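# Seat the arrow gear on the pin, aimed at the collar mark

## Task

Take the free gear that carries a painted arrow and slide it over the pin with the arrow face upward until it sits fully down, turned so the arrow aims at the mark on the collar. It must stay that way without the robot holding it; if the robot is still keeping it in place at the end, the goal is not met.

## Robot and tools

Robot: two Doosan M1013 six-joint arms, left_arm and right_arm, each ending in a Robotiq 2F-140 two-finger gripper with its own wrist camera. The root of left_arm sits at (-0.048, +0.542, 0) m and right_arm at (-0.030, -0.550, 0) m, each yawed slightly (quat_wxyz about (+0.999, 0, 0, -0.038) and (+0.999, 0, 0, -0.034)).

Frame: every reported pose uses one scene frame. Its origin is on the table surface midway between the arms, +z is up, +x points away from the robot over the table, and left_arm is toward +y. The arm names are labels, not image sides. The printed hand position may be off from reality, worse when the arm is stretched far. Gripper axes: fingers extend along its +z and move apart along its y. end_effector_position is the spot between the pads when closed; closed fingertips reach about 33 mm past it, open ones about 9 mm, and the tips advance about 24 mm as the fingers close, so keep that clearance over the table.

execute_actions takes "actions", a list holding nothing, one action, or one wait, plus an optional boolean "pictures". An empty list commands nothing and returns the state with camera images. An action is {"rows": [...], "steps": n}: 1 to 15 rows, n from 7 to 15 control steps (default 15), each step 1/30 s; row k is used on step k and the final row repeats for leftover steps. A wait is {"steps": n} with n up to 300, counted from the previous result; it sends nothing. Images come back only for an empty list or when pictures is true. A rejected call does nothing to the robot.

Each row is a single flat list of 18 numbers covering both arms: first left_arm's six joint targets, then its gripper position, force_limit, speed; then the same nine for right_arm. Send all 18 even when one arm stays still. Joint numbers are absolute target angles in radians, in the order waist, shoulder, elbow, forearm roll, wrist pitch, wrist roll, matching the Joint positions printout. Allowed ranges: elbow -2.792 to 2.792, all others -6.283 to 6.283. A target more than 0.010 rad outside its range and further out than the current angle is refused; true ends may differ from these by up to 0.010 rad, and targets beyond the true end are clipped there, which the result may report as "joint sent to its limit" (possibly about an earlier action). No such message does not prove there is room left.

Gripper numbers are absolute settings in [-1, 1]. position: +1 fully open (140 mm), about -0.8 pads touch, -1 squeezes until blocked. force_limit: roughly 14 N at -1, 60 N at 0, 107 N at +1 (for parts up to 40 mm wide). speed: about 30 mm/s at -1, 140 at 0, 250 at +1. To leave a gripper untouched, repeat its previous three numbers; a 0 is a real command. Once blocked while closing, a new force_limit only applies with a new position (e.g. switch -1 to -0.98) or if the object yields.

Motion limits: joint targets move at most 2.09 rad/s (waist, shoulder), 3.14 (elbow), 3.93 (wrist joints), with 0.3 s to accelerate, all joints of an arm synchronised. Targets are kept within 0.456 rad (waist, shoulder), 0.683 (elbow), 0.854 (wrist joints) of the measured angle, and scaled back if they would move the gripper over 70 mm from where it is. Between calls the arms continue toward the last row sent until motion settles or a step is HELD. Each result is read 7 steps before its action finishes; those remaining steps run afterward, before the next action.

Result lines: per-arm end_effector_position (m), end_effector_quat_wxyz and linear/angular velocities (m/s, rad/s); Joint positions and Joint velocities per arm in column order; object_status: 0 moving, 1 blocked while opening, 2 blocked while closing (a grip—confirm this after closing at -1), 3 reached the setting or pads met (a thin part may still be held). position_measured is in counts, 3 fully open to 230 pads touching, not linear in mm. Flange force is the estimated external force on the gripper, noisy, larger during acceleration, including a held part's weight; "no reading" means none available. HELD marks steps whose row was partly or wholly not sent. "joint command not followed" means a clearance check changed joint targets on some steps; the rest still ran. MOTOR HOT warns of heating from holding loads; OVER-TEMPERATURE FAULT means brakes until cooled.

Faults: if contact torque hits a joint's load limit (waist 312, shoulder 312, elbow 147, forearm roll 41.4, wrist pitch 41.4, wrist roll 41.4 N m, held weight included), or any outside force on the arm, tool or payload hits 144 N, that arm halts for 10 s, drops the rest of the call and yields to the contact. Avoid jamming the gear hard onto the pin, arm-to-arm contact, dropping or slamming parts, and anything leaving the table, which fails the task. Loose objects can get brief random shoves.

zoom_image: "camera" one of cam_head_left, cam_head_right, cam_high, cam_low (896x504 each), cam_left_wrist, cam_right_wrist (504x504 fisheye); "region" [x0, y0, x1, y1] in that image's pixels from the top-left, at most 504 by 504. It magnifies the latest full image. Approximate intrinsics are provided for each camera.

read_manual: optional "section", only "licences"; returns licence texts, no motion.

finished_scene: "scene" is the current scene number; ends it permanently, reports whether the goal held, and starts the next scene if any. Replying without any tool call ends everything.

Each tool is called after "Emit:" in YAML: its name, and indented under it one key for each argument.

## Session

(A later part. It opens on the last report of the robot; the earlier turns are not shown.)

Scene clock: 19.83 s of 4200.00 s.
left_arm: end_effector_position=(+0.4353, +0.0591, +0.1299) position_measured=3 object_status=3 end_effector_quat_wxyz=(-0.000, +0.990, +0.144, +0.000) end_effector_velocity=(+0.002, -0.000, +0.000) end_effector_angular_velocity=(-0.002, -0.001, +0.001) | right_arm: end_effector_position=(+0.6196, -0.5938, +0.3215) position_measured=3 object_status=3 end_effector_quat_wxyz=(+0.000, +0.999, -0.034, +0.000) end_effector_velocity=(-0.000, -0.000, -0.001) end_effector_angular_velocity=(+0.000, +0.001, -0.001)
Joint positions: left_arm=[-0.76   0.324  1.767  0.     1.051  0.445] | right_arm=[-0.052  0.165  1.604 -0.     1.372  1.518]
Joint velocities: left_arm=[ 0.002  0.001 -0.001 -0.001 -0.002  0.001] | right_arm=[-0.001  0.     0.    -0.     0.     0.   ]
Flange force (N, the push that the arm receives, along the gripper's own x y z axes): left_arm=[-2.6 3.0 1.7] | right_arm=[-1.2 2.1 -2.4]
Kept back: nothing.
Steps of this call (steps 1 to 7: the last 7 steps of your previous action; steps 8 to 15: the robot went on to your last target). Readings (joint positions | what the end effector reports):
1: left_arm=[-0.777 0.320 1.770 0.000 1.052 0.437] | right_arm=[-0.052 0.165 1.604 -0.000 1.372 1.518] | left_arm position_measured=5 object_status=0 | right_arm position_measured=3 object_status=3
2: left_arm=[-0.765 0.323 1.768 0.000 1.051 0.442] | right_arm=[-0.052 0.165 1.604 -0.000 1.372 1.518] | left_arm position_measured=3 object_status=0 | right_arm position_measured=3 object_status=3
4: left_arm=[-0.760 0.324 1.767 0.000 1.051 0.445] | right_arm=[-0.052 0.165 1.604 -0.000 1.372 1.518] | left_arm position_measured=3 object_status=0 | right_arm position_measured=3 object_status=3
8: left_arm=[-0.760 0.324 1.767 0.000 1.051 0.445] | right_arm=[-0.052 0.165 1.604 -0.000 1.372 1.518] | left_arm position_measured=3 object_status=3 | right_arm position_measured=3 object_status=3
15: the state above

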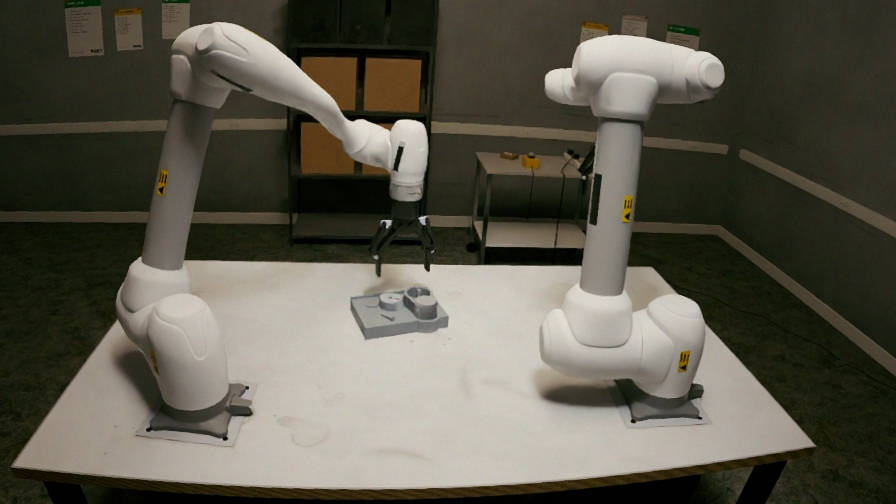

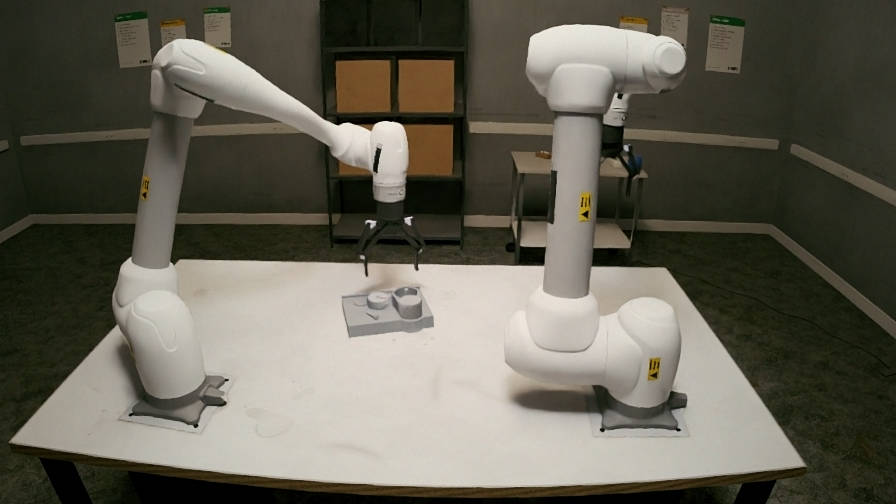

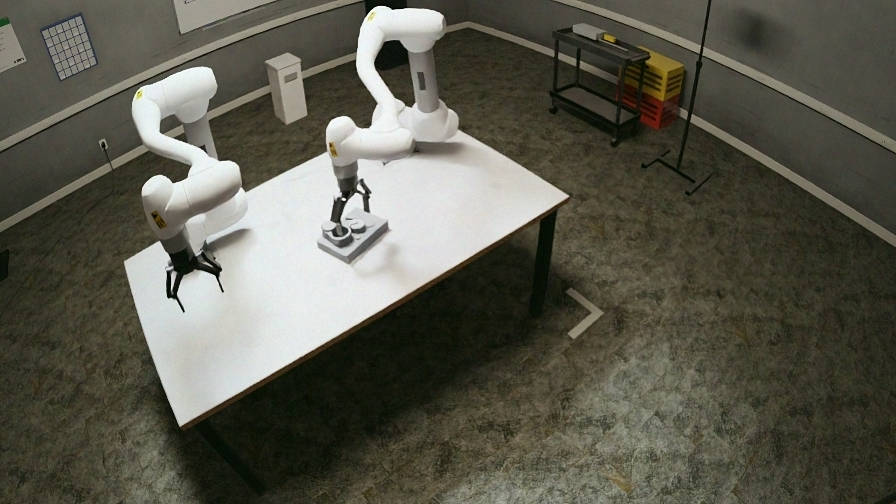

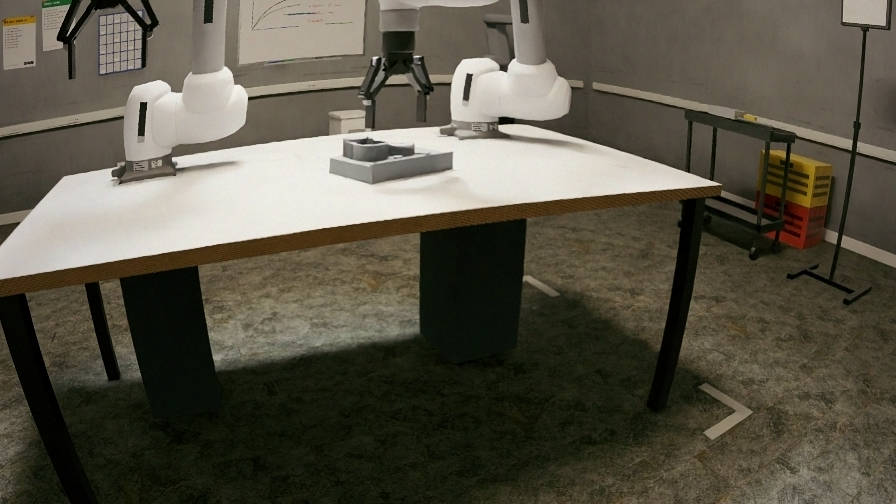

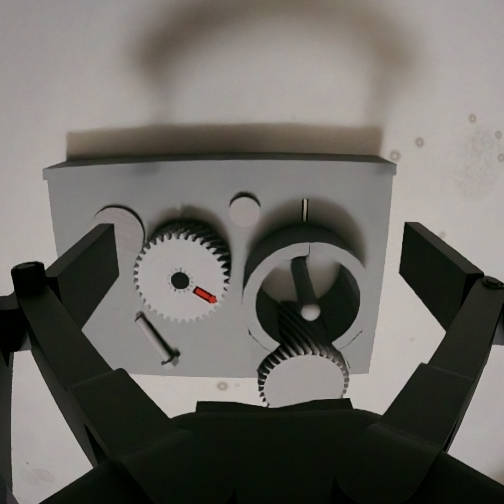

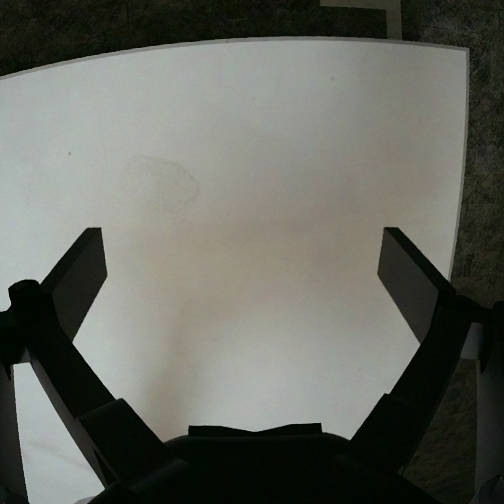

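Emit:
execute_actions:
  actions:
    - {"rows":[[-0.7809,0.2433,1.8976,0,1.0007,2.609,1,0,0.5,-0.052,0.165,1.604,0,1.372,1.518,1,0,0]]}

Emit:
execute_actions:
  actions:
    - {"rows":[[-0.7809,0.2433,1.8976,0,1.0007,2.609,0.12,0,0,-0.052,0.165,1.604,0,1.372,1.518,1,0,0]]}

Emit:
execute_actions:
  actions:
    - {"steps":20}
  pictures: true

Scene clock: 22.00 s of 4200.00 s.
left_arm: end_effector_position=(+0.4148, +0.0735, +0.1263) position_measured=3 object_status=3 end_effector_quat_wxyz=(+0.000, +0.999, -0.033, +0.000) end_effector_velocity=(-0.168, +0.120, -0.031) end_effector_angular_velocity=(-0.000, +0.002, -3.021) | right_arm: end_effector_position=(+0.6196, -0.5938, +0.3215) position_measured=3 object_status=3 end_effector_quat_wxyz=(+0.000, +0.999, -0.034, +0.000) end_effector_velocity=(-0.000, +0.001, +0.000) end_effector_angular_velocity=(+0.000, +0.001, +0.002)
Joint positions: left_arm=[-0.768  0.291  1.819  0.     1.031  0.793] | right_arm=[-0.052  0.165  1.604 -0.     1.372  1.518]
Joint velocities: left_arm=[-0.07  -0.264  0.426 -0.002 -0.162  2.952] | right_arm=[ 0.002 -0.    -0.    -0.     0.001  0.   ]
Flange force (N, the push that the arm receives, along the gripper's own x y z axes): left_arm=[0.4 6.5 3.0] | right_arm=[-1.9 0.8 -3.0]
Steps of this call (steps 1 to 15: the robot went on to your last target; steps 16 to 57: nothing new was sent; steps 58 to 65: the first 8 steps of this action). Readings (joint positions | what the end effector reports):
58: left_arm=[-0.760 0.324 1.767 0.000 1.051 0.445] | right_arm=[-0.052 0.165 1.604 -0.000 1.372 1.518] | left_arm position_measured=3 object_status=3 | right_arm position_measured=3 object_status=3
59: left_arm=[-0.760 0.323 1.768 0.000 1.050 0.452] | right_arm=[-0.052 0.165 1.604 -0.000 1.372 1.518] | left_arm position_measured=3 object_status=3 | right_arm position_measured=3 object_status=3
61: left_arm=[-0.761 0.318 1.777 0.000 1.047 0.508] | right_arm=[-0.052 0.165 1.604 -0.000 1.372 1.518] | left_arm position_measured=3 object_status=3 | right_arm position_measured=3 object_status=3
65: the state above

Scene clock: 22.50 s of 4200.00 s.
left_arm: end_effector_position=(+0.3847, +0.0958, +0.1201) position_measured=52 object_status=0 end_effector_quat_wxyz=(+0.000, -0.630, +0.777, +0.000) end_effector_velocity=(-0.009, +0.007, -0.002) end_effector_angular_velocity=(-0.001, +0.000, -1.702) | right_arm: end_effector_position=(+0.6196, -0.5938, +0.3215) position_measured=3 object_status=3 end_effector_quat_wxyz=(+0.000, +0.999, -0.034, +0.000) end_effector_velocity=(-0.000, -0.001, +0.000) end_effector_angular_velocity=(+0.000, +0.001, -0.002)
Joint positions: left_arm=[-0.781  0.244  1.896  0.     1.001  2.492] | right_arm=[-0.052  0.165  1.604 -0.     1.372  1.518]
Joint velocities: left_arm=[-0.003 -0.014  0.022 -0.001 -0.008  1.699] | right_arm=[-0.002  0.    -0.001  0.     0.001 -0.   ]
Flange force (N, the push that the arm receives, along the gripper's own x y z axes): left_arm=[5.6 4.2 1.8] | right_arm=[-1.3 0.8 -2.2]
Steps of this call (steps 1 to 7: the last 7 steps of your previous action; steps 8 to 15: the first 8 steps of this action). Readings (joint positions | what the end effector reports):
8: left_arm=[-0.779 0.251 1.885 0.000 1.005 1.778] | right_arm=[-0.052 0.165 1.604 -0.000 1.372 1.518] | left_arm position_measured=3 object_status=0 | right_arm position_measured=3 object_status=3
9: left_arm=[-0.779 0.249 1.888 0.000 1.004 1.904] | right_arm=[-0.052 0.165 1.604 -0.000 1.372 1.518] | left_arm position_measured=6 object_status=0 | right_arm position_measured=3 object_status=3
11: left_arm=[-0.780 0.247 1.892 0.000 1.003 2.147] | right_arm=[-0.052 0.165 1.604 -0.000 1.372 1.518] | left_arm position_measured=21 object_status=0 | right_arm position_measured=3 object_status=3
15: the state above

Scene clock: 23.17 s of 4200.00 s.
left_arm: end_effector_position=(+0.3843, +0.0961, +0.1200) position_measured=114 object_status=3 end_effector_quat_wxyz=(+0.000, -0.584, +0.812, +0.000) end_effector_velocity=(+0.001, -0.001, +0.001) end_effector_angular_velocity=(-0.002, -0.003, -0.001) | right_arm: end_effector_position=(+0.6196, -0.5938, +0.3215) position_measured=3 object_status=3 end_effector_quat_wxyz=(+0.000, +0.999, -0.034, +0.000) end_effector_velocity=(+0.000, +0.000, +0.000) end_effector_angular_velocity=(-0.000, -0.001, +0.001)
Joint positions: left_arm=[-0.781  0.243  1.898  0.     1.001  2.609] | right_arm=[-0.052  0.165  1.604 -0.     1.372  1.518]
Joint velocities: left_arm=[ 0.    -0.001 -0.001  0.001 -0.002  0.001] | right_arm=[ 0.001 -0.     0.    -0.    -0.    -0.   ]
Flange force (N, the push that the arm receives, along the gripper's own x y z axes): left_arm=[7.1 -0.1 2.7] | right_arm=[-0.4 1.3 -2.4]
Kept back: nothing.
Steps of this call (steps 1 to 7: the last 7 steps of your previous action; steps 8 to 20: the robot went on to your last target). Readings (joint positions | what the end effector reports):
1: left_arm=[-0.781 0.244 1.897 0.000 1.001 2.543] | right_arm=[-0.052 0.165 1.604 0.000 1.372 1.518] | left_arm position_measured=59 object_status=0 | right_arm position_measured=3 object_status=3
2: left_arm=[-0.781 0.243 1.897 0.000 1.001 2.579] | right_arm=[-0.052 0.165 1.604 -0.000 1.372 1.518] | left_arm position_measured=67 object_status=0 | right_arm position_measured=3 object_status=3
4: left_arm=[-0.781 0.243 1.898 0.000 1.001 2.607] | right_arm=[-0.052 0.165 1.604 -0.000 1.372 1.518] | left_arm position_measured=82 object_status=0 | right_arm position_measured=3 object_status=3
8: left_arm=[-0.781 0.243 1.898 0.000 1.001 2.609] | right_arm=[-0.052 0.165 1.604 -0.000 1.372 1.518] | left_arm position_measured=111 object_status=0 | right_arm position_measured=3 object_status=3
20: the state above

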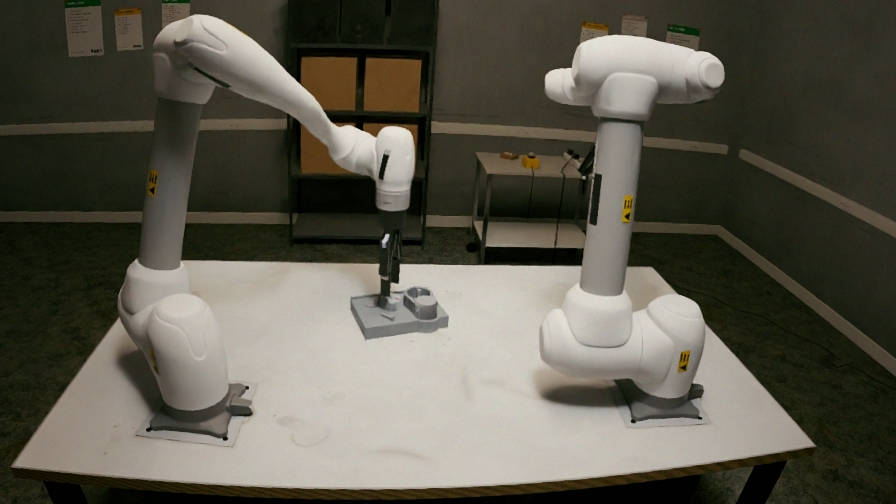

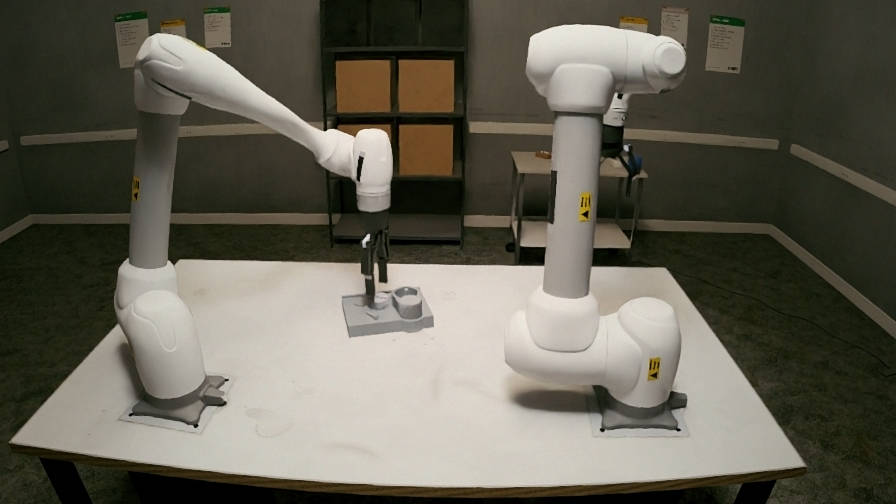

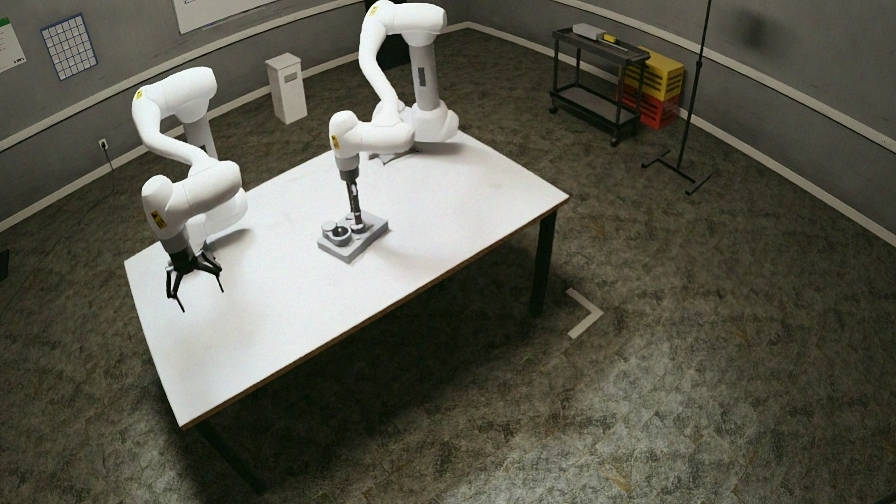

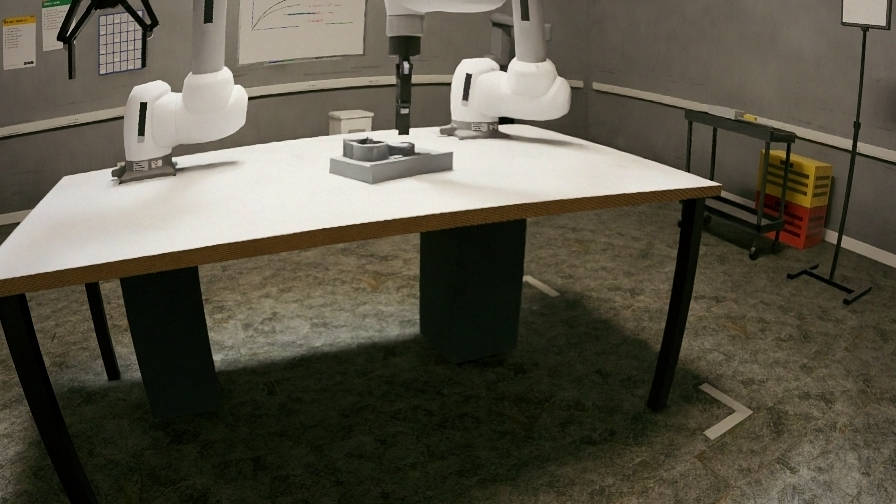

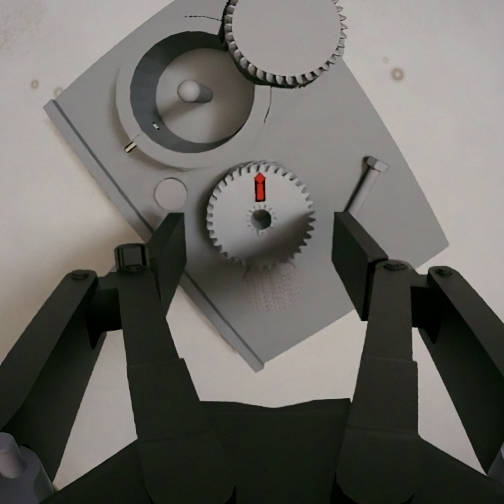

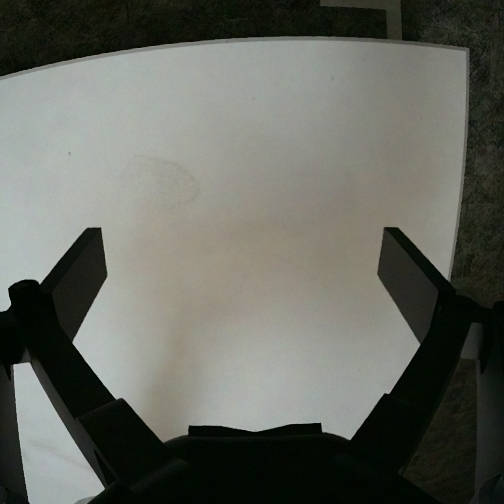

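Emit:
execute_actions:
  actions:
    - {"rows":[[-0.7845,0.2774,1.9277,0,0.9365,2.595,0.12,0,0,-0.052,0.165,1.604,0,1.372,1.518,1,0,0]],"steps":12}

Emit:
execute_actions:
  actions:
    - {"rows":[[-0.7845,0.2774,1.9277,0,0.9365,2.595,-1,-0.4,-0.7,-0.052,0.165,1.604,0,1.372,1.518,1,0,0]]}

Emit:
execute_actions:
  actions:
    - {"steps":12}
  pictures: true

Emit:
zoom_image:
  camera: "cam_low"
  region: [330, 110, 450, 190]

Scene clock: 23.77 s of 4200.00 s.
left_arm: end_effector_position=(+0.3822, +0.0951, +0.0854) position_measured=114 object_status=3 end_effector_quat_wxyz=(-0.000, -0.588, +0.809, +0.001) end_effector_velocity=(-0.003, -0.006, -0.084) end_effector_angular_velocity=(-0.001, -0.001, +0.025) | right_arm: end_effector_position=(+0.6196, -0.5938, +0.3215) position_measured=3 object_status=3 end_effector_quat_wxyz=(+0.000, +0.999, -0.034, +0.000) end_effector_velocity=(-0.000, +0.000, -0.001) end_effector_angular_velocity=(+0.000, +0.001, +0.000)
Joint positions: left_arm=[-0.784  0.277  1.928 -0.     0.939  2.596] | right_arm=[-0.052  0.165  1.604 -0.     1.372  1.518]
Joint velocities: left_arm=[-0.011  0.088  0.065 -0.    -0.154 -0.035] | right_arm=[ 0.     0.     0.001  0.    -0.    -0.   ]
Flange force (N, the push that the arm receives, along the gripper's own x y z axes): left_arm=[5.8 0.1 3.8] | right_arm=[-0.3 1.7 -2.9]
Steps of this call (steps 1 to 13: the robot went on to your last target; steps 14 to 18: the first 5 steps of this action). Readings (joint positions | what the end effector reports):
14: left_arm=[-0.781 0.243 1.898 0.000 1.000 2.609] | right_arm=[-0.052 0.165 1.604 -0.000 1.372 1.518] | left_arm position_measured=114 object_status=3 | right_arm position_measured=3 object_status=3
15: left_arm=[-0.781 0.247 1.900 0.000 0.993 2.608] | right_arm=[-0.052 0.165 1.604 -0.000 1.372 1.518] | left_arm position_measured=114 object_status=3 | right_arm position_measured=3 object_status=3
17: left_arm=[-0.784 0.270 1.922 -0.000 0.951 2.598] | right_arm=[-0.052 0.165 1.604 -0.000 1.372 1.518] | left_arm position_measured=114 object_status=3 | right_arm position_measured=3 object_status=3
18: the state above

Scene clock: 24.27 s of 4200.00 s.
left_arm: end_effector_position=(+0.3827, +0.0944, +0.0851) position_measured=135 object_status=0 end_effector_quat_wxyz=(-0.000, -0.588, +0.809, -0.000) end_effector_velocity=(+0.002, -0.002, +0.002) end_effector_angular_velocity=(-0.002, -0.002, -0.001) | right_arm: end_effector_position=(+0.6196, -0.5938, +0.3215) position_measured=3 object_status=3 end_effector_quat_wxyz=(+0.000, +0.999, -0.034, +0.000) end_effector_velocity=(+0.002, +0.000, +0.001) end_effector_angular_velocity=(-0.000, -0.004, +0.001)
Joint positions: left_arm=[-0.785  0.277  1.928 -0.     0.936  2.595] | right_arm=[-0.052  0.165  1.604 -0.     1.372  1.518]
Joint velocities: left_arm=[-0.     0.    -0.004  0.001  0.001 -0.   ] | right_arm=[ 0.001 -0.    -0.002  0.    -0.002 -0.   ]
Flange force (N, the push that the arm receives, along the gripper's own x y z axes): left_arm=[2.4 0.8 -9.2] | right_arm=[-1.5 0.3 -2.8]
Steps of this call (steps 1 to 7: the last 7 steps of your previous action; steps 8 to 15: the first 8 steps of this action). Readings (joint positions | what the end effector reports):
8: left_arm=[-0.785 0.277 1.928 -0.000 0.937 2.595] | right_arm=[-0.052 0.165 1.604 -0.000 1.372 1.518] | left_arm position_measured=114 object_status=0 | right_arm position_measured=3 object_status=3
9: left_arm=[-0.785 0.277 1.928 -0.000 0.937 2.595] | right_arm=[-0.052 0.165 1.604 -0.000 1.372 1.518] | left_arm position_measured=115 object_status=0 | right_arm position_measured=3 object_status=3
11: left_arm=[-0.785 0.277 1.928 -0.000 0.937 2.595] | right_arm=[-0.052 0.165 1.604 -0.000 1.372 1.518] | left_arm position_measured=122 object_status=0 | right_arm position_measured=3 object_status=3
15: the state above

Scene clock: 24.67 s of 4200.00 s.
left_arm: end_effector_position=(+0.3827, +0.0943, +0.0851) position_measured=138 object_status=2 end_effector_quat_wxyz=(-0.000, -0.588, +0.809, -0.000) end_effector_velocity=(-0.000, -0.000, +0.000) end_effector_angular_velocity=(-0.000, -0.001, -0.001) | right_arm: end_effector_position=(+0.6196, -0.5938, +0.3215) position_measured=3 object_status=3 end_effector_quat_wxyz=(+0.000, +0.999, -0.034, +0.000) end_effector_velocity=(+0.001, -0.000, +0.000) end_effector_angular_velocity=(-0.001, -0.001, +0.000)
Joint positions: left_arm=[-0.785  0.277  1.928 -0.     0.936  2.595] | right_arm=[-0.052  0.165  1.604 -0.     1.372  1.518]
Joint velocities: left_arm=[-0.001 -0.001  0.     0.001 -0.     0.   ] | right_arm=[ 0.     0.    -0.    -0.001 -0.001  0.   ]
Flange force (N, the push that the arm receives, along the gripper's own x y z axes): left_arm=[3.2 2.6 -15.2] | right_arm=[-1.4 1.7 -2.1]
Kept back: nothing.
Steps of this call (steps 1 to 7: the last 7 steps of your previous action; steps 8 to 12: the robot went on to your last target). Readings (joint positions | what the end effector reports):
1: left_arm=[-0.785 0.277 1.928 -0.000 0.936 2.595] | right_arm=[-0.052 0.165 1.604 -0.000 1.372 1.518] | left_arm position_measured=138 object_status=0 | right_arm position_measured=3 object_status=3
2: left_arm=[-0.785 0.277 1.928 -0.000 0.936 2.595] | right_arm=[-0.052 0.165 1.604 -0.000 1.372 1.518] | left_arm position_measured=138 object_status=0 | right_arm position_measured=3 object_status=3
4: left_arm=[-0.785 0.277 1.928 -0.000 0.936 2.595] | right_arm=[-0.052 0.165 1.604 -0.000 1.372 1.518] | left_arm position_measured=138 object_status=0 | right_arm position_measured=3 object_status=3
8: left_arm=[-0.785 0.277 1.928 -0.000 0.936 2.595] | right_arm=[-0.052 0.165 1.604 -0.000 1.372 1.518] | left_arm position_measured=138 object_status=2 | right_arm position_measured=3 object_status=3
12: the state above

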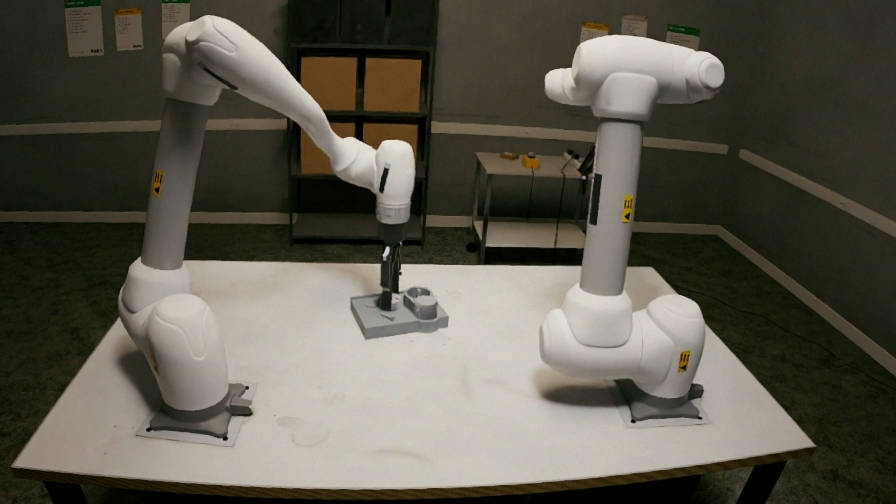

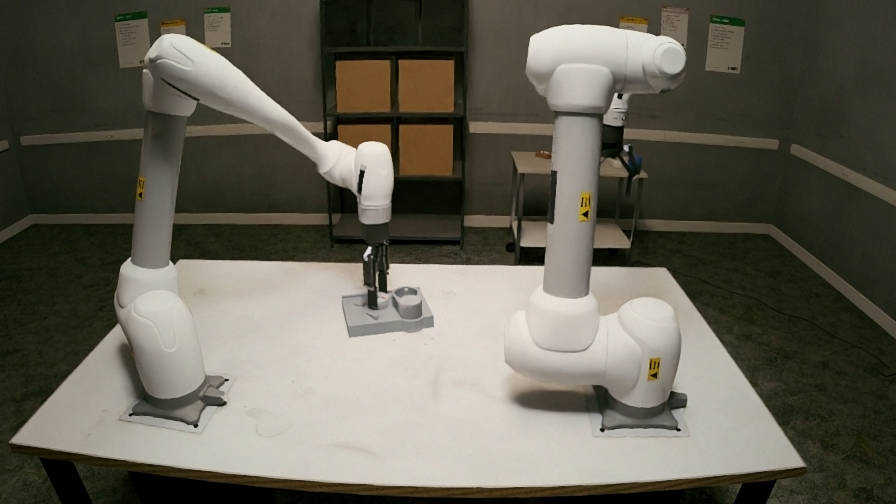

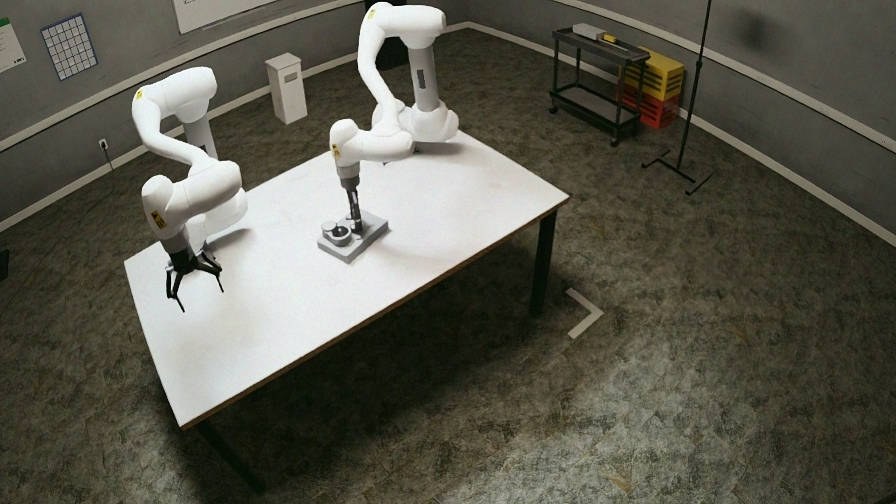

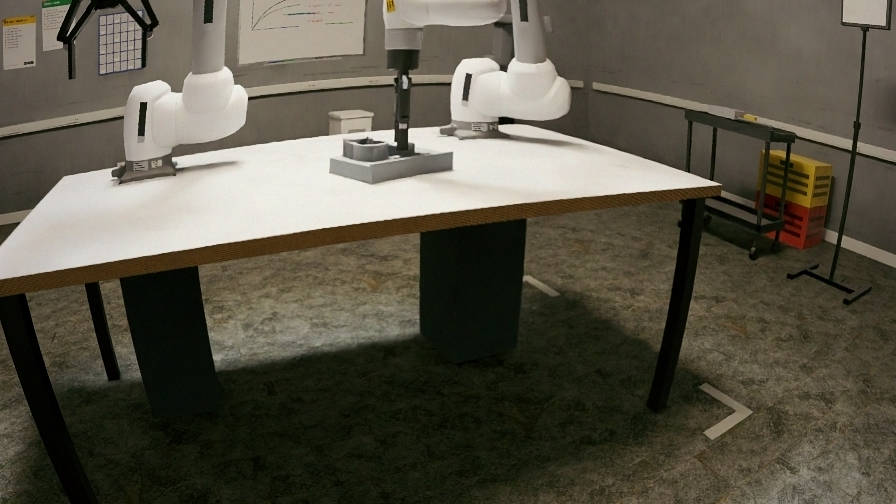

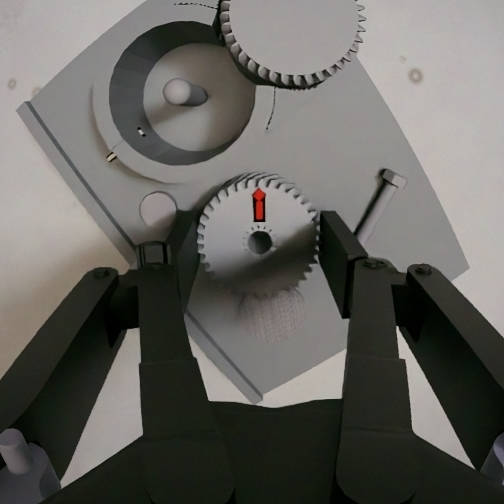

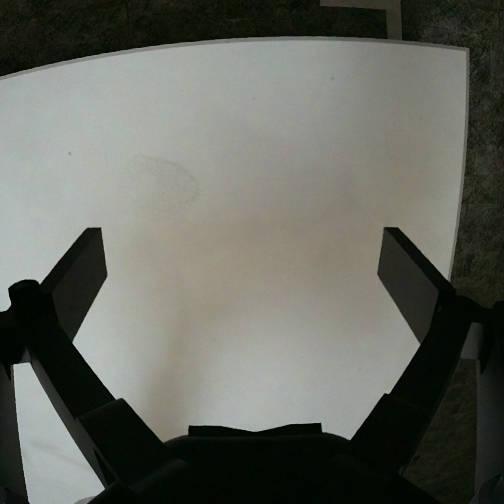

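Region (330, 110, 450, 190) of cam_low's 896x504 image, scaled by 4.200, with more detail than that image has.

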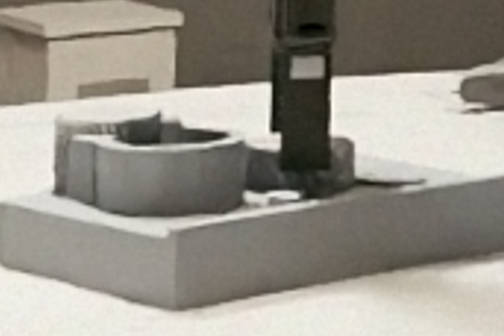

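Emit:
execute_actions:
  actions:
    - {"rows":[[-0.7845,0.27,1.921,0,0.9506,2.595,-1,-0.4,-0.7,-0.052,0.165,1.604,0,1.372,1.518,1,0,0],[-0.7845,0.26,1.913,0,0.9686,2.595,-1,-0.4,-0.7,-0.052,0.165,1.604,0,1.372,1.518,1,0,0],[-0.7845,0.252,1.905,0,0.9846,2.595,-1,-0.4,-0.7,-0.052,0.165,1.604,0,1.372,1.518,1,0,0],[-0.7845,0.2433,1.8976,0,1.0007,2.595,-1,-0.4,-0.7,-0.052,0.165,1.604,0,1.372,1.518,1,0,0],[-0.7845,0.23,1.883,0,1.0286,2.595,-1,-0.4,-0.7,-0.052,0.165,1.604,0,1.372,1.518,1,0,0],[-0.7845,0.217,1.869,0,1.0556,2.5,-1,-0.4,-0.7,-0.052,0.165,1.604,0,1.372,1.518,1,0,0]],"steps":12}

Emit:
execute_actions:
  actions:
    - {"rows":[[-0.8491,0.3182,1.7443,0,1.0791,-0.58,-1,-0.4,-0.7,-0.052,0.165,1.604,0,1.372,1.518,1,0,0]]}

Emit:
execute_actions:
  actions:
    - {"steps":35}
  pictures: true

Emit:
zoom_image:
  camera: "cam_low"
  region: [320, 90, 420, 170]

Emit:
zoom_image:
  camera: "cam_left_wrist"
  region: [150, 120, 370, 340]

Scene clock: 25.97 s of 4200.00 s.
left_arm: end_effector_position=(+0.3828, +0.0944, +0.1110) position_measured=139 object_status=2 end_effector_quat_wxyz=(-0.000, -0.588, +0.809, +0.000) end_effector_velocity=(+0.001, -0.001, +0.264) end_effector_angular_velocity=(-0.007, -0.005, +0.000) | right_arm: end_effector_position=(+0.6196, -0.5938, +0.3215) position_measured=3 object_status=3 end_effector_quat_wxyz=(+0.000, +0.999, -0.034, +0.000) end_effector_velocity=(+0.000, -0.000, -0.001) end_effector_angular_velocity=(+0.000, -0.001, -0.000)
Joint positions: left_arm=[-0.784  0.252  1.905  0.     0.984  2.595] | right_arm=[-0.052  0.165  1.604 -0.     1.372  1.518]
Joint velocities: left_arm=[-0.    -0.252 -0.231 -0.001  0.475  0.   ] | right_arm=[-0.     0.     0.001  0.    -0.002 -0.   ]
Flange force (N, the push that the arm receives, along the gripper's own x y z axes): left_arm=[4.3 0.7 6.5] | right_arm=[-0.8 1.2 -2.4]
Steps of this call (steps 1 to 15: the robot went on to your last target; steps 16 to 34: nothing new was sent; steps 35 to 39: the first 5 steps of this action). Readings (joint positions | what the end effector reports):
35: left_arm=[-0.785 0.277 1.928 -0.000 0.937 2.595] | right_arm=[-0.052 0.165 1.604 -0.000 1.372 1.518] | left_arm position_measured=138 object_status=2 | right_arm position_measured=3 object_status=3
36: left_arm=[-0.785 0.275 1.926 -0.000 0.943 2.595] | right_arm=[-0.052 0.165 1.604 -0.000 1.372 1.518] | left_arm position_measured=138 object_status=2 | right_arm position_measured=3 object_status=3
38: left_arm=[-0.785 0.260 1.913 0.000 0.969 2.595] | right_arm=[-0.052 0.165 1.604 -0.000 1.372 1.518] | left_arm position_measured=139 object_status=2 | right_arm position_measured=3 object_status=3
39: the state above

Scene clock: 26.47 s of 4200.00 s.
left_arm: end_effector_position=(+0.3881, +0.0629, +0.1460) position_measured=139 object_status=2 end_effector_quat_wxyz=(-0.000, +0.743, -0.670, -0.002) end_effector_velocity=(+0.036, -0.261, -0.014) end_effector_angular_velocity=(+0.005, -0.012, +2.740) | right_arm: end_effector_position=(+0.6196, -0.5938, +0.3215) position_measured=3 object_status=3 end_effector_quat_wxyz=(+0.000, +0.999, -0.034, +0.000) end_effector_velocity=(-0.000, -0.001, -0.000) end_effector_angular_velocity=(+0.000, +0.000, -0.001)
Joint positions: left_arm=[-0.81   0.262  1.819  0.     1.065  2.152] | right_arm=[-0.052  0.165  1.604 -0.     1.372  1.518]
Joint velocities: left_arm=[-0.212  0.326 -0.405 -0.     0.076 -2.952] | right_arm=[-0.001  0.     0.     0.    -0.    -0.   ]
Flange force (N, the push that the arm receives, along the gripper's own x y z axes): left_arm=[2.2 4.0 5.9] | right_arm=[0.6 2.6 -3.3]
Steps of this call (steps 1 to 7: the last 7 steps of your previous action; steps 8 to 15: the first 8 steps of this action). Readings (joint positions | what the end effector reports):
8: left_arm=[-0.784 0.217 1.869 0.000 1.056 2.500] | right_arm=[-0.052 0.165 1.604 -0.000 1.372 1.518] | left_arm position_measured=139 object_status=2 | right_arm position_measured=3 object_status=3
9: left_arm=[-0.785 0.218 1.868 0.000 1.056 2.493] | right_arm=[-0.052 0.165 1.604 0.000 1.372 1.518] | left_arm position_measured=139 object_status=2 | right_arm position_measured=3 object_status=3
11: left_arm=[-0.789 0.226 1.860 0.000 1.057 2.437] | right_arm=[-0.052 0.165 1.604 0.000 1.372 1.518] | left_arm position_measured=139 object_status=2 | right_arm position_measured=3 object_status=3
15: the state above

Scene clock: 27.63 s of 4200.00 s.
left_arm: end_effector_position=(+0.3930, +0.0144, +0.1449) position_measured=139 object_status=2 end_effector_quat_wxyz=(-0.000, +0.818, +0.575, -0.000) end_effector_velocity=(-0.001, -0.001, -0.001) end_effector_angular_velocity=(-0.000, +0.000, -0.001) | right_arm: end_effector_position=(+0.6196, -0.5938, +0.3215) position_measured=3 object_status=3 end_effector_quat_wxyz=(+0.000, +0.999, -0.034, +0.000) end_effector_velocity=(+0.000, +0.001, -0.001) end_effector_angular_velocity=(+0.000, -0.001, +0.002)
Joint positions: left_arm=[-0.849  0.318  1.744 -0.     1.079 -0.58 ] | right_arm=[-0.052  0.165  1.604 -0.     1.372  1.518]
Joint velocities: left_arm=[-0.002  0.001 -0.001 -0.    -0.001 -0.001] | right_arm=[ 0.002 -0.     0.001  0.    -0.002 -0.   ]
Flange force (N, the push that the arm receives, along the gripper's own x y z axes): left_arm=[-5.1 -1.1 8.5] | right_arm=[-2.7 4.5 -1.9]
Kept back: nothing.
Steps of this call (steps 1 to 7: the last 7 steps of your previous action; steps 8 to 35: the robot went on to your last target). Readings (joint positions | what the end effector reports):
1: left_arm=[-0.817 0.272 1.806 0.000 1.067 2.044] | right_arm=[-0.052 0.165 1.604 -0.000 1.372 1.518] | left_arm position_measured=139 object_status=2 | right_arm position_measured=3 object_status=3
2: left_arm=[-0.823 0.281 1.794 0.000 1.070 1.923] | right_arm=[-0.052 0.165 1.604 -0.000 1.372 1.518] | left_arm position_measured=139 object_status=2 | right_arm position_measured=3 object_status=3
4: left_arm=[-0.833 0.295 1.775 0.000 1.073 1.669] | right_arm=[-0.052 0.165 1.604 -0.000 1.372 1.518] | left_arm position_measured=139 object_status=2 | right_arm position_measured=3 object_status=3
8: left_arm=[-0.843 0.309 1.756 0.000 1.077 1.167] | right_arm=[-0.052 0.165 1.604 -0.000 1.372 1.518] | left_arm position_measured=139 object_status=2 | right_arm position_measured=3 object_status=3
35: the state above

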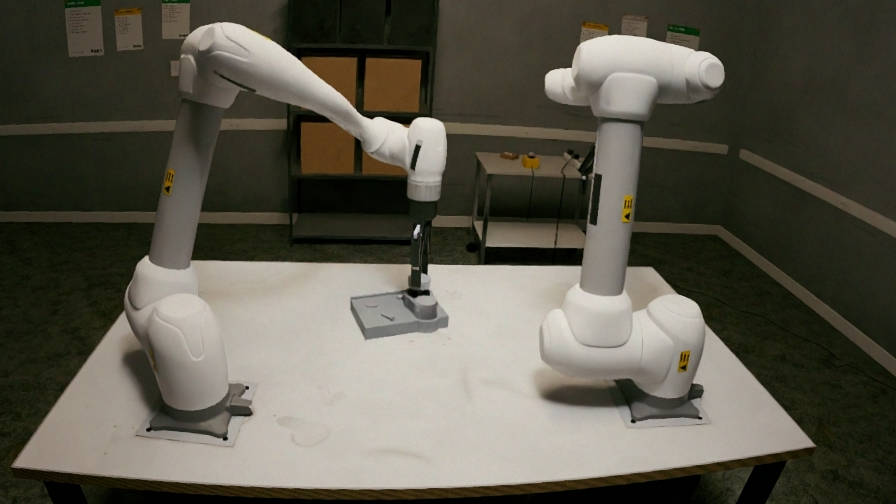

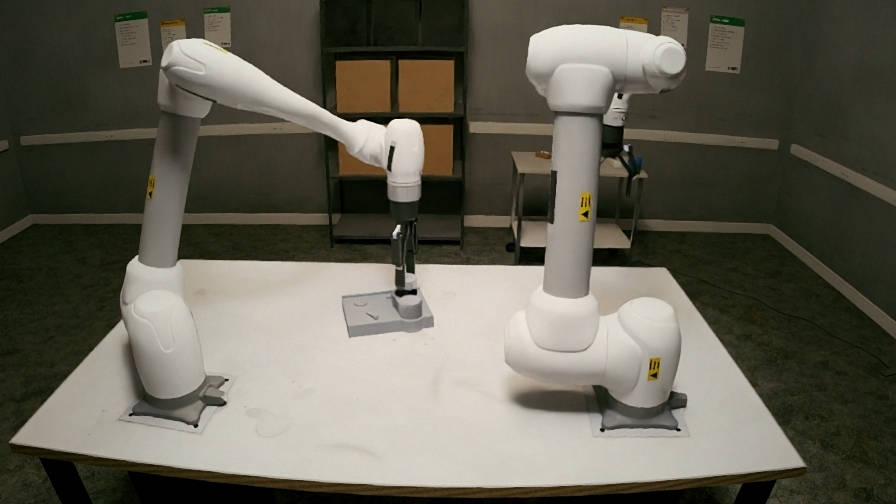

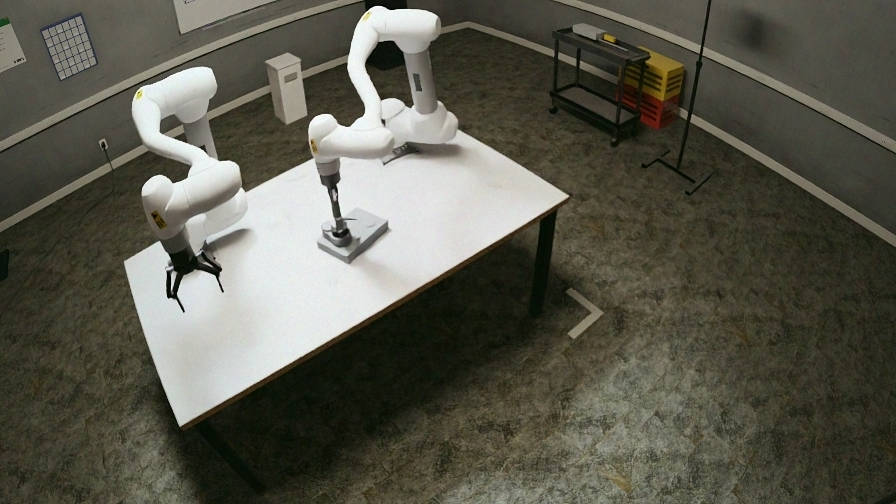

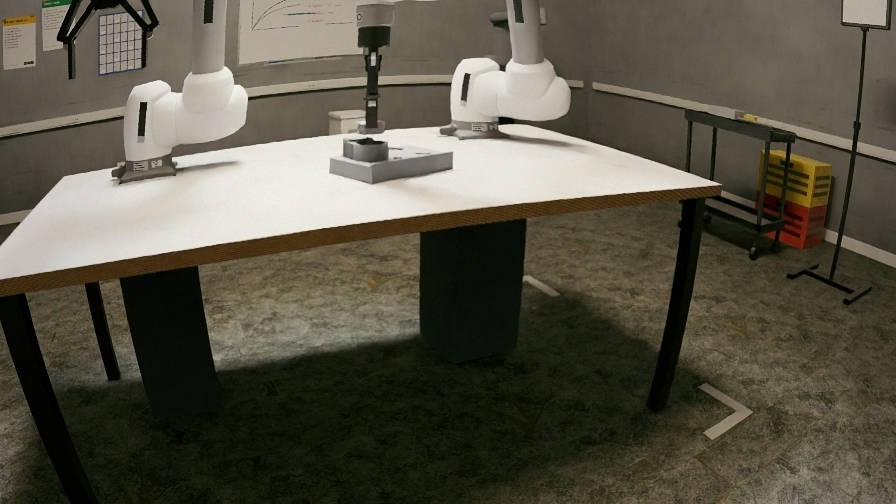

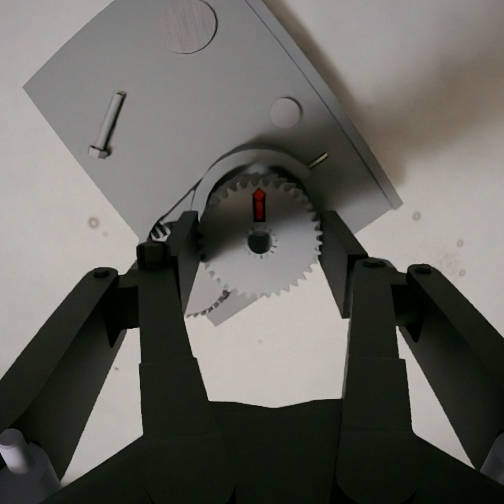

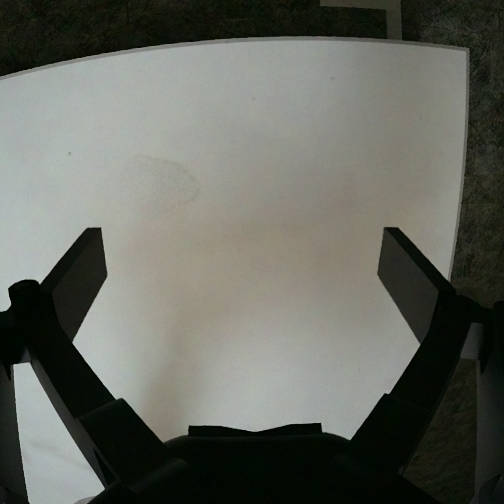

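Region (320, 90, 420, 170) of cam_low's 896x504 image, scaled by 5.040, with more detail than that image has; it fills the top 403 rows of this view, and the rest is white.

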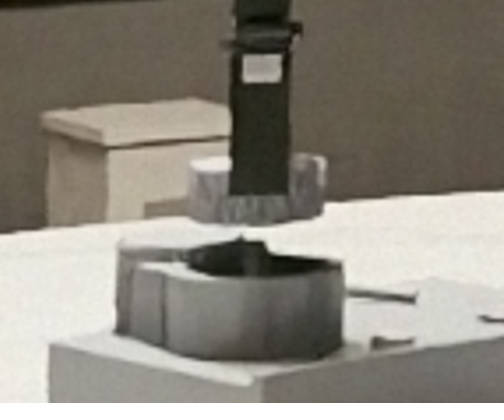

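Region (150, 120, 370, 340) of cam_left_wrist's 504x504 image, scaled by 2.291, with more detail than that image has.

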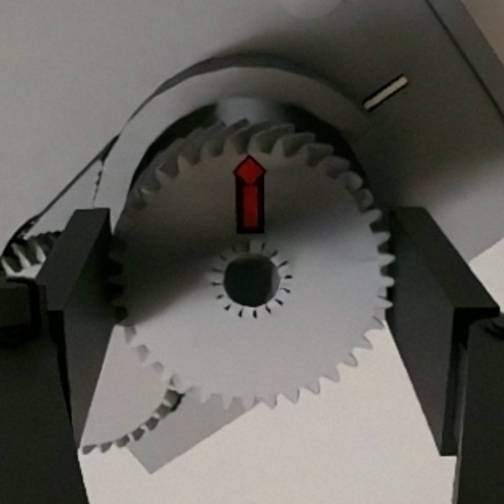

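Emit:
execute_actions:
  actions:
    - {"rows":[[-0.8491,0.3212,1.7479,0,1.0725,-0.58,-1,-0.4,-0.7,-0.052,0.165,1.604,0,1.372,1.518,1,0,0],[-0.8491,0.3244,1.7517,0,1.0655,-0.58,-1,-0.4,-0.7,-0.052,0.165,1.604,0,1.372,1.518,1,0,0],[-0.8491,0.3269,1.7546,0,1.0601,-0.58,-1,-0.4,-0.7,-0.052,0.165,1.604,0,1.372,1.518,1,0,0]]}

Emit:
execute_actions:
  actions:
    - {"rows":[[-0.8491,0.3277,1.7556,0,1.0583,-0.58,-1,-0.4,-0.7,-0.052,0.165,1.604,0,1.372,1.518,1,0,0],[-0.8491,0.3285,1.7565,0,1.0566,-0.58,-1,-0.4,-0.7,-0.052,0.165,1.604,0,1.372,1.518,1,0,0]]}

Scene clock: 28.27 s of 4200.00 s.
left_arm: end_effector_position=(+0.3930, +0.0143, +0.1339) position_measured=139 object_status=2 end_effector_quat_wxyz=(-0.000, +0.818, +0.575, -0.000) end_effector_velocity=(+0.000, -0.001, -0.001) end_effector_angular_velocity=(-0.002, -0.001, -0.000) | right_arm: end_effector_position=(+0.6196, -0.5938, +0.3215) position_measured=3 object_status=3 end_effector_quat_wxyz=(+0.000, +0.999, -0.034, +0.000) end_effector_velocity=(-0.000, -0.001, +0.000) end_effector_angular_velocity=(-0.001, -0.000, -0.001)
Joint positions: left_arm=[-0.849  0.327  1.755 -0.     1.06  -0.58 ] | right_arm=[-0.052  0.165  1.604 -0.     1.372  1.518]
Joint velocities: left_arm=[-0.     0.001  0.001 -0.    -0.004  0.001] | right_arm=[-0.001 -0.     0.    -0.001 -0.    -0.   ]
Flange force (N, the push that the arm receives, along the gripper's own x y z axes): left_arm=[-3.1 -1.8 7.7] | right_arm=[0.3 1.5 -2.3]
Steps of this call (steps 1 to 11: the robot went on to your last target; steps 12 to 19: the first 8 steps of this action). Readings (joint positions | what the end effector reports):
12: left_arm=[-0.849 0.318 1.744 -0.000 1.079 -0.580] | right_arm=[-0.052 0.165 1.604 -0.000 1.372 1.518] | left_arm position_measured=139 object_status=2 | right_arm position_measured=3 object_status=3
13: left_arm=[-0.849 0.320 1.745 -0.000 1.076 -0.580] | right_arm=[-0.052 0.165 1.604 -0.000 1.372 1.518] | left_arm position_measured=139 object_status=2 | right_arm position_measured=3 object_status=3
15: left_arm=[-0.849 0.325 1.752 -0.000 1.064 -0.580] | right_arm=[-0.052 0.165 1.604 -0.000 1.372 1.518] | left_arm position_measured=139 object_status=2 | right_arm position_measured=3 object_status=3
19: the state above

Scene clock: 28.77 s of 4200.00 s.
left_arm: end_effector_position=(+0.3931, +0.0143, +0.1320) position_measured=139 object_status=2 end_effector_quat_wxyz=(+0.000, +0.818, +0.575, -0.000) end_effector_velocity=(-0.000, -0.001, +0.000) end_effector_angular_velocity=(-0.001, -0.001, -0.001) | right_arm: end_effector_position=(+0.6196, -0.5938, +0.3215) position_measured=3 object_status=3 end_effector_quat_wxyz=(+0.000, +0.999, -0.034, +0.000) end_effector_velocity=(-0.000, +0.000, -0.000) end_effector_angular_velocity=(-0.000, +0.001, +0.000)
Joint positions: left_arm=[-0.849  0.328  1.756 -0.     1.057 -0.58 ] | right_arm=[-0.052  0.165  1.604 -0.     1.372  1.518]
Joint velocities: left_arm=[-0.001 -0.001  0.     0.001 -0.001 -0.   ] | right_arm=[ 0.    -0.     0.    -0.     0.001  0.   ]
Flange force (N, the push that the arm receives, along the gripper's own x y z axes): left_arm=[-5.9 9.3 0.2] | right_arm=[-1.3 0.8 -2.5]
Steps of this call (steps 1 to 7: the last 7 steps of your previous action; steps 8 to 15: the first 8 steps of this action). Readings (joint positions | what the end effector reports):
8: left_arm=[-0.849 0.327 1.755 -0.000 1.060 -0.580] | right_arm=[-0.052 0.165 1.604 -0.000 1.372 1.518] | left_arm position_measured=139 object_status=2 | right_arm position_measured=3 object_status=3
9: left_arm=[-0.849 0.327 1.755 -0.000 1.059 -0.580] | right_arm=[-0.052 0.165 1.604 -0.000 1.372 1.518] | left_arm position_measured=139 object_status=2 | right_arm position_measured=3 object_status=3
11: left_arm=[-0.849 0.328 1.756 -0.000 1.057 -0.580] | right_arm=[-0.052 0.165 1.604 -0.000 1.372 1.518] | left_arm position_measured=139 object_status=2 | right_arm position_measured=3 object_status=3
15: the state above


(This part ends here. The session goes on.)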